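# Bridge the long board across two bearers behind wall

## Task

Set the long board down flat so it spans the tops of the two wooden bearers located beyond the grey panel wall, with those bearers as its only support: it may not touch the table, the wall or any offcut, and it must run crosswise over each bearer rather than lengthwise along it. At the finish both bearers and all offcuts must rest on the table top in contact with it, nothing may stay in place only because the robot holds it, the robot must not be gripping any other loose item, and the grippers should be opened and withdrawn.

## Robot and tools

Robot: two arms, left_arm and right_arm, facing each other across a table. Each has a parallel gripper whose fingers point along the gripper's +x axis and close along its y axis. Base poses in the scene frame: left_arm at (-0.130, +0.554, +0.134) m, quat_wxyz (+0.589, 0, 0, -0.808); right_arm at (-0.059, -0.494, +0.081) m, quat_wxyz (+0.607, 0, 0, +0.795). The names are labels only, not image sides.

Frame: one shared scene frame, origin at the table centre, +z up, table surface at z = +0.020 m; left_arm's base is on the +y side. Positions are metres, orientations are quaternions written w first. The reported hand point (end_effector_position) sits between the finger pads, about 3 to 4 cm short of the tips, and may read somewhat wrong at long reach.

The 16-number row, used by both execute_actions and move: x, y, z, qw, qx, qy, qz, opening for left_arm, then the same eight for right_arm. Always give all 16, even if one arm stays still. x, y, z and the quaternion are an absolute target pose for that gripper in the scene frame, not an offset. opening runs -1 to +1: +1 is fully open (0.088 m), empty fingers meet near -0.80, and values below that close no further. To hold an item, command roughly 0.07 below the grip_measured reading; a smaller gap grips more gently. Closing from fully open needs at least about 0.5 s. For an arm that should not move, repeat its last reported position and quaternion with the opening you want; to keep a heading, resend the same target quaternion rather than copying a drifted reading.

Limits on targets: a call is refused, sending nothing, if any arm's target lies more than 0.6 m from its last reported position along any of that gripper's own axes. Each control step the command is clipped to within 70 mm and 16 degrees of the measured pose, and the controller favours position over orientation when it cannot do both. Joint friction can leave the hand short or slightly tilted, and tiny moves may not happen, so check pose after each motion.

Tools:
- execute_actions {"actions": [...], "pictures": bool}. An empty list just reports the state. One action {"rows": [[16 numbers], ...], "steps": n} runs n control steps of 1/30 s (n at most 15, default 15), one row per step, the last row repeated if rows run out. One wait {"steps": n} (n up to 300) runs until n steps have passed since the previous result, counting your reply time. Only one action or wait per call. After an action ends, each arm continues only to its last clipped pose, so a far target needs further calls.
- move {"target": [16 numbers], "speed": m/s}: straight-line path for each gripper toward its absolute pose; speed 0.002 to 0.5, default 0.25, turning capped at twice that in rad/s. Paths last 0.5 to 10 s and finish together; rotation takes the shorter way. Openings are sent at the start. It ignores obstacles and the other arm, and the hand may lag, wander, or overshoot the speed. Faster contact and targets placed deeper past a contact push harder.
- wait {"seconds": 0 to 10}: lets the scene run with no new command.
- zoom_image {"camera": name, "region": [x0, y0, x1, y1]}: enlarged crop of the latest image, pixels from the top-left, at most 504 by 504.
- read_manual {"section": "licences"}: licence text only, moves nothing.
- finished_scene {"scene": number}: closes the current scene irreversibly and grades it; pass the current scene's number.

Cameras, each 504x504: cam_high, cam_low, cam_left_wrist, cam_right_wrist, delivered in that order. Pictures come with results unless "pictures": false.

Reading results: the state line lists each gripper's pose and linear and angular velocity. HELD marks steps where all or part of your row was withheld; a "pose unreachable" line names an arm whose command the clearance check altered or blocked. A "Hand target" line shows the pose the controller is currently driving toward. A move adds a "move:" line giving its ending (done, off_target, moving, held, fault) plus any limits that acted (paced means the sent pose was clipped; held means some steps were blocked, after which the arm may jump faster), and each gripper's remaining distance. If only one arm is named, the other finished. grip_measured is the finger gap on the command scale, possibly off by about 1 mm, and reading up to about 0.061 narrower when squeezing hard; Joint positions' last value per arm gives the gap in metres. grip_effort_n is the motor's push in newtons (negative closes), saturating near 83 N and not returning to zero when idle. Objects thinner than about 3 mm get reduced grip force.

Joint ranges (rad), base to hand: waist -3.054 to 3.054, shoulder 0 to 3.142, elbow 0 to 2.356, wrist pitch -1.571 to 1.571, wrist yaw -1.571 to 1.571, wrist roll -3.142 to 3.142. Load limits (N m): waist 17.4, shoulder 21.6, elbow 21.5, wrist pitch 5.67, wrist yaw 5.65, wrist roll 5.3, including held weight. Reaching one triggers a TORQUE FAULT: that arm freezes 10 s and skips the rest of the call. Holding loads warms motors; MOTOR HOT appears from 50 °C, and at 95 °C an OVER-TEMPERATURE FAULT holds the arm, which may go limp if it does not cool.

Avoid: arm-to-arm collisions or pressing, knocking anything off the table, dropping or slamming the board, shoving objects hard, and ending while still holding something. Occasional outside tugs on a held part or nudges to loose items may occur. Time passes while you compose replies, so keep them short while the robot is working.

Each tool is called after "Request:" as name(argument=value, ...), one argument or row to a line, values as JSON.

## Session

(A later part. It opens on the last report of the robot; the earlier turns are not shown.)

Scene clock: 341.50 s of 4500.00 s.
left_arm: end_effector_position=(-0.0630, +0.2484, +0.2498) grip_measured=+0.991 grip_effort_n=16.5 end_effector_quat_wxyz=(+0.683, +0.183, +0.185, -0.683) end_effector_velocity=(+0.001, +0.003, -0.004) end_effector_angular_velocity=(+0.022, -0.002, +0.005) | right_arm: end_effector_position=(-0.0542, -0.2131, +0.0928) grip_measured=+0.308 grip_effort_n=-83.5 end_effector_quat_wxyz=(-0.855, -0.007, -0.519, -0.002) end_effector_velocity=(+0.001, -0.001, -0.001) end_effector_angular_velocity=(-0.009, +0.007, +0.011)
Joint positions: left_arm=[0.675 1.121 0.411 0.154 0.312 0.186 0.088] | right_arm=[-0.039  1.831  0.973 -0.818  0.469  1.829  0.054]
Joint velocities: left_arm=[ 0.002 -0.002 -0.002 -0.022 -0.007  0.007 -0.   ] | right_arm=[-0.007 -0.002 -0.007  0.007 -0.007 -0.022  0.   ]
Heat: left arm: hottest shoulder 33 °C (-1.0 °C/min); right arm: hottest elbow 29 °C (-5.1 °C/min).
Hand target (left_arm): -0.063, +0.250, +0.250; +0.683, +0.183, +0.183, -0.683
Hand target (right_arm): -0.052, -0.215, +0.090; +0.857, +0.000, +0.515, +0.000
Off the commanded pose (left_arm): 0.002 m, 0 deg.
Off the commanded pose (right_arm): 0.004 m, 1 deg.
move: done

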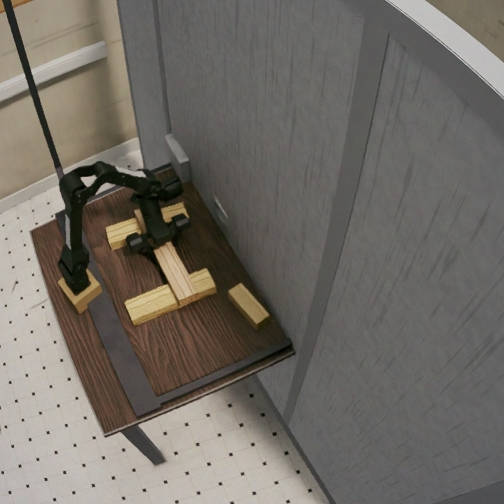

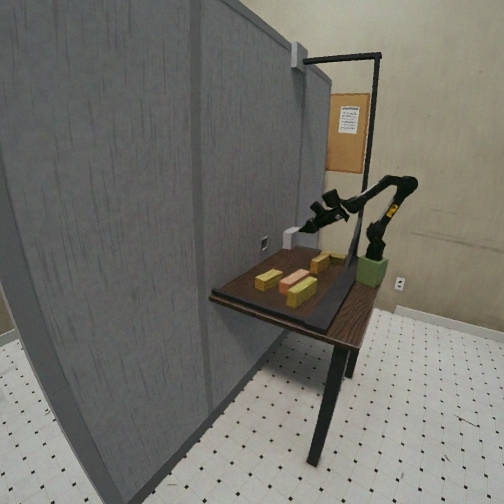

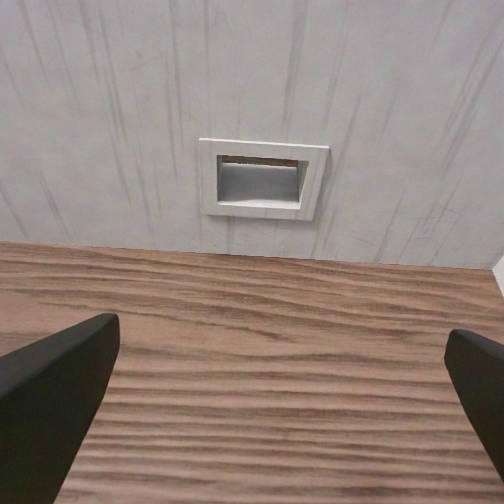

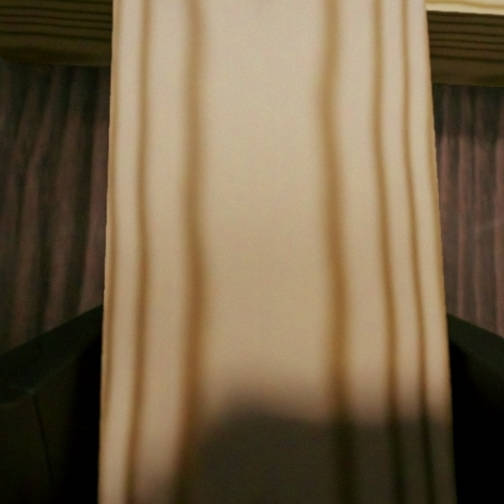

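The −x end has touched; a few mm more, then release.

Request:
move(
  target=[-0.063,0.25,0.25,0.683,0.183,0.183,-0.683,1, -0.053,-0.214,0.086,0.8572,0,0.515,0,0.15],
  speed=0.015,
)

Request:
move(
  target=[-0.063,0.25,0.25,0.683,0.183,0.183,-0.683,1, -0.053,-0.214,0.09,0.8572,0,0.515,0,1],
  speed=0.015,
)

Request:
move(
  target=[-0.063,0.25,0.25,0.683,0.183,0.183,-0.683,1, -0.06,-0.22,0.26,0.8572,0,0.515,0,1],
  speed=0.2,
)

Request:
zoom_image(
  camera="cam_high",
  region=[70,160,290,350],
)

Request:
zoom_image(
  camera="cam_low",
  region=[230,210,380,320],
)

Scene clock: 349.07 s of 4500.00 s.
left_arm: end_effector_position=(-0.0630, +0.2485, +0.2497) grip_measured=+0.991 grip_effort_n=16.5 end_effector_quat_wxyz=(+0.683, +0.183, +0.185, -0.683) end_effector_velocity=(+0.000, +0.001, -0.001) end_effector_angular_velocity=(-0.001, +0.015, +0.015) | right_arm: end_effector_position=(-0.0546, -0.2123, +0.0909) grip_measured=+0.308 grip_effort_n=-83.5 end_effector_quat_wxyz=(-0.854, -0.007, -0.520, -0.002) end_effector_velocity=(+0.000, -0.002, -0.000) end_effector_angular_velocity=(-0.012, +0.005, +0.003)
Joint positions: left_arm=[0.675 1.121 0.411 0.153 0.312 0.186 0.088] | right_arm=[-0.039  1.838  0.973 -0.81   0.468  1.829  0.054]
Joint velocities: left_arm=[-0.002 -0.002 -0.007  0.007 -0.007 -0.022  0.   ] | right_arm=[-0.002 -0.002 -0.002 -0.007 -0.007 -0.007 -0.   ]
Heat: left arm: hottest shoulder 32 °C (-3.0 °C/min); right arm: hottest elbow 29 °C (-5.0 °C/min).
Hand target (left_arm): -0.063, +0.250, +0.250; +0.683, +0.183, +0.183, -0.683
Hand target (right_arm): -0.053, -0.214, +0.086; +0.857, +0.000, +0.515, +0.000
Off the commanded pose (left_arm): 0.002 m, 0 deg.
Off the commanded pose (right_arm): 0.005 m, 1 deg.
After step 90, 3.80 s passed at rest.
move: done

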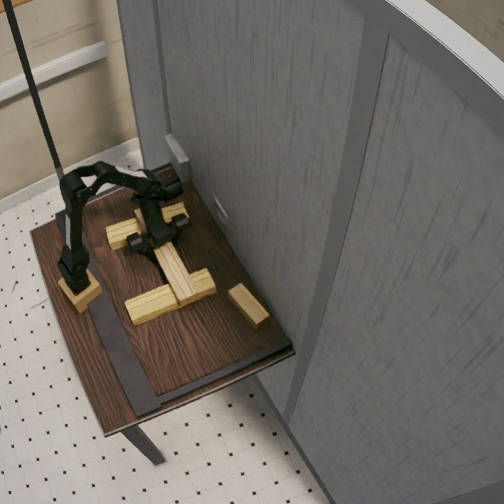

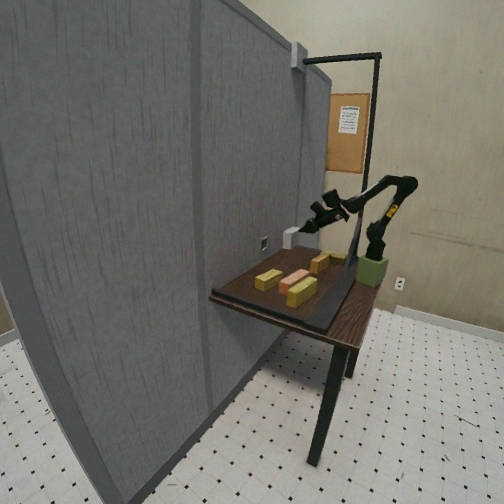

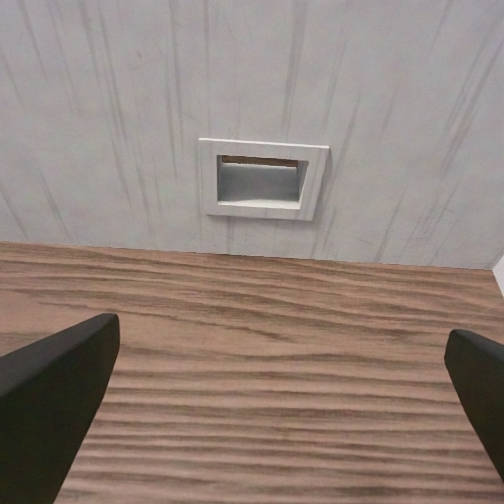

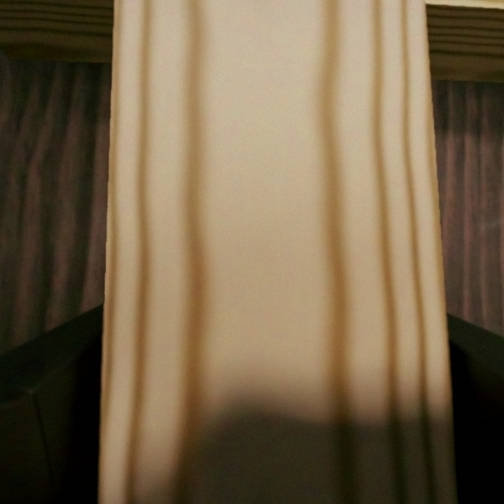

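Scene clock: 349.90 s of 4500.00 s.
left_arm: end_effector_position=(-0.0631, +0.2485, +0.2497) grip_measured=+0.991 grip_effort_n=16.5 end_effector_quat_wxyz=(+0.683, +0.183, +0.185, -0.683) end_effector_velocity=(+0.001, +0.001, -0.005) end_effector_angular_velocity=(+0.017, +0.009, +0.012) | right_arm: end_effector_position=(-0.0541, -0.2136, +0.0912) grip_measured=+0.985 grip_effort_n=14.7 end_effector_quat_wxyz=(-0.855, -0.004, -0.518, -0.001) end_effector_velocity=(-0.000, -0.003, -0.001) end_effector_angular_velocity=(-0.022, +0.020, +0.010)
Joint positions: left_arm=[0.675 1.121 0.411 0.153 0.313 0.186 0.088] | right_arm=[-0.039  1.838  0.973 -0.817  0.469  1.829  0.087]
Joint velocities: left_arm=[ 0.002  0.007 -0.002 -0.007 -0.007 -0.007 -0.   ] | right_arm=[-0.007 -0.002 -0.002 -0.007 -0.022 -0.022 -0.   ]
Heat: left arm: hottest shoulder 32 °C (-3.0 °C/min); right arm: hottest elbow 29 °C (-5.0 °C/min).
Hand target (left_arm): -0.063, +0.250, +0.250; +0.683, +0.183, +0.183, -0.683
Hand target (right_arm): -0.053, -0.214, +0.090; +0.857, +0.000, +0.515, +0.000
Off the commanded pose (left_arm): 0.002 m, 0 deg.
Off the commanded pose (right_arm): 0.002 m, 1 deg.
move: done

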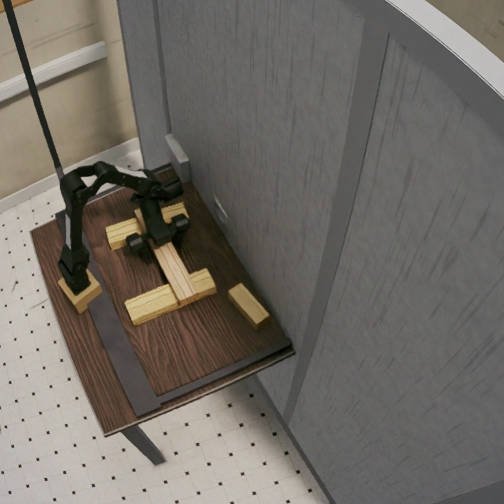

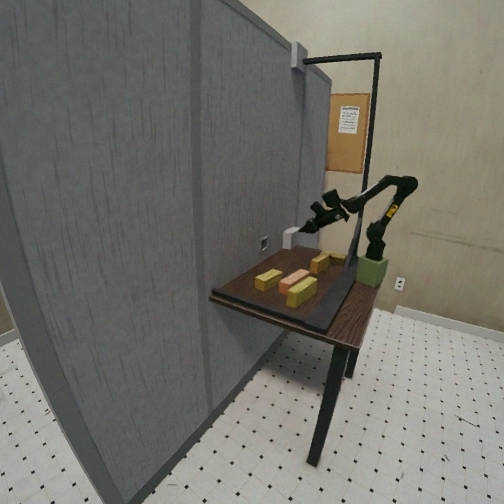

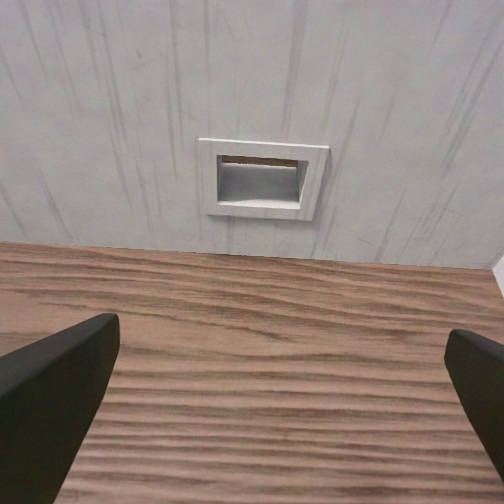

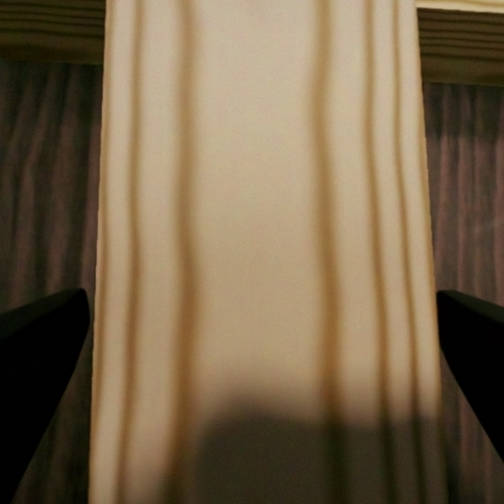

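Scene clock: 351.27 s of 4500.00 s.
left_arm: end_effector_position=(-0.0631, +0.2485, +0.2497) grip_measured=+0.991 grip_effort_n=16.0 end_effector_quat_wxyz=(+0.683, +0.183, +0.185, -0.683) end_effector_velocity=(+0.001, -0.001, +0.001) end_effector_angular_velocity=(-0.005, +0.013, +0.015) | right_arm: end_effector_position=(-0.0587, -0.2222, +0.2562) grip_measured=+0.985 grip_effort_n=15.1 end_effector_quat_wxyz=(-0.857, +0.007, -0.515, +0.003) end_effector_velocity=(+0.001, -0.004, +0.004) end_effector_angular_velocity=(-0.005, +0.005, -0.010)
Joint positions: left_arm=[0.675 1.121 0.411 0.153 0.313 0.186 0.088] | right_arm=[-0.015  1.648  1.44  -1.509  0.469  1.851  0.087]
Joint velocities: left_arm=[-0.002  0.002  0.002  0.007 -0.007 -0.022 -0.   ] | right_arm=[-0.002 -0.007  0.007 -0.022 -0.007  0.007 -0.   ]
Heat: left arm: hottest shoulder 32 °C (-3.0 °C/min); right arm: hottest elbow 29 °C (-5.1 °C/min).
Hand target (left_arm): -0.063, +0.250, +0.250; +0.683, +0.183, +0.183, -0.683
Hand target (right_arm): -0.060, -0.221, +0.260; +0.857, +0.000, +0.515, -0.000
Off the commanded pose (left_arm): 0.002 m, 0 deg.
Off the commanded pose (right_arm): 0.005 m, 1 deg.
move: done

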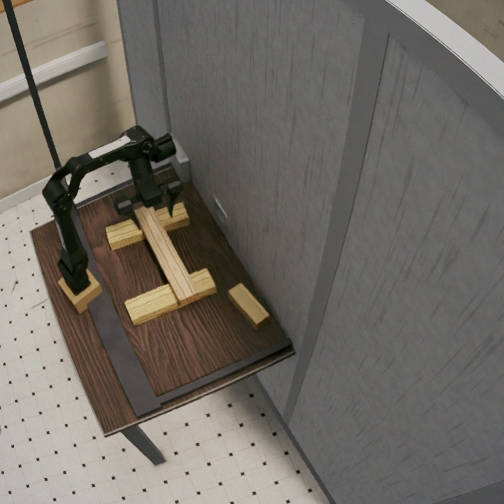

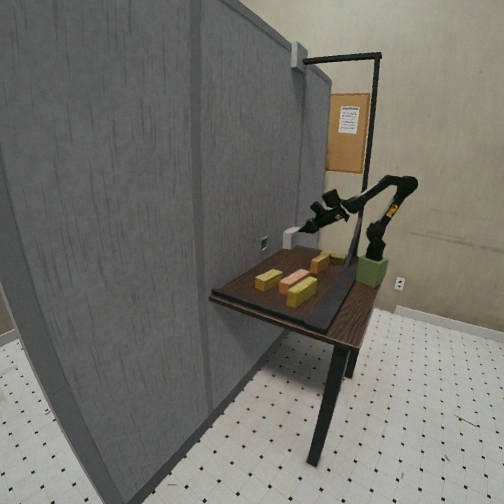

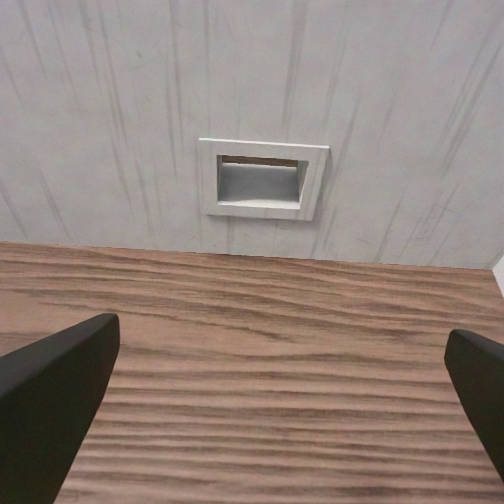

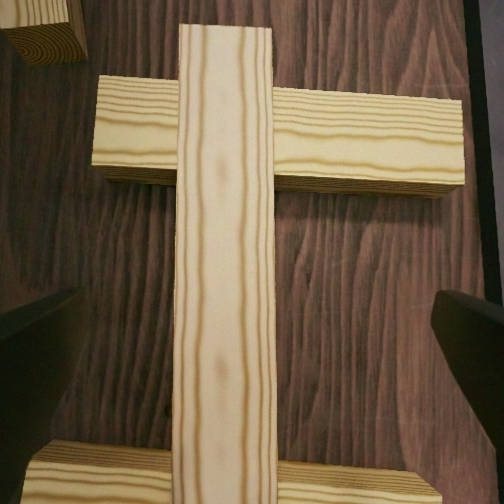

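Region (70, 160, 290, 350) of cam_high's 504x504 image, scaled by 2.291, with more detail than that image has; it fills the top 435 rows of this view, and the rest is white.

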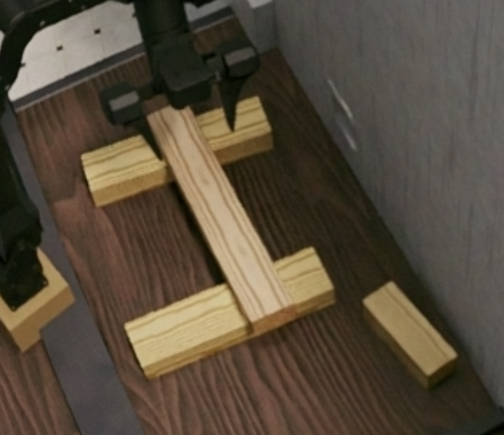

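Region (230, 210, 380, 320) of cam_low's 504x504 image, scaled by 3.360, with more detail than that image has; it fills the top 370 rows of this view, and the rest is white.

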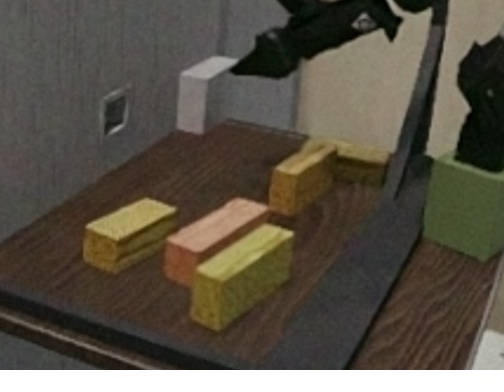

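Request:
finished_scene(
  scene=2,
)

The scene is finished: the task was done.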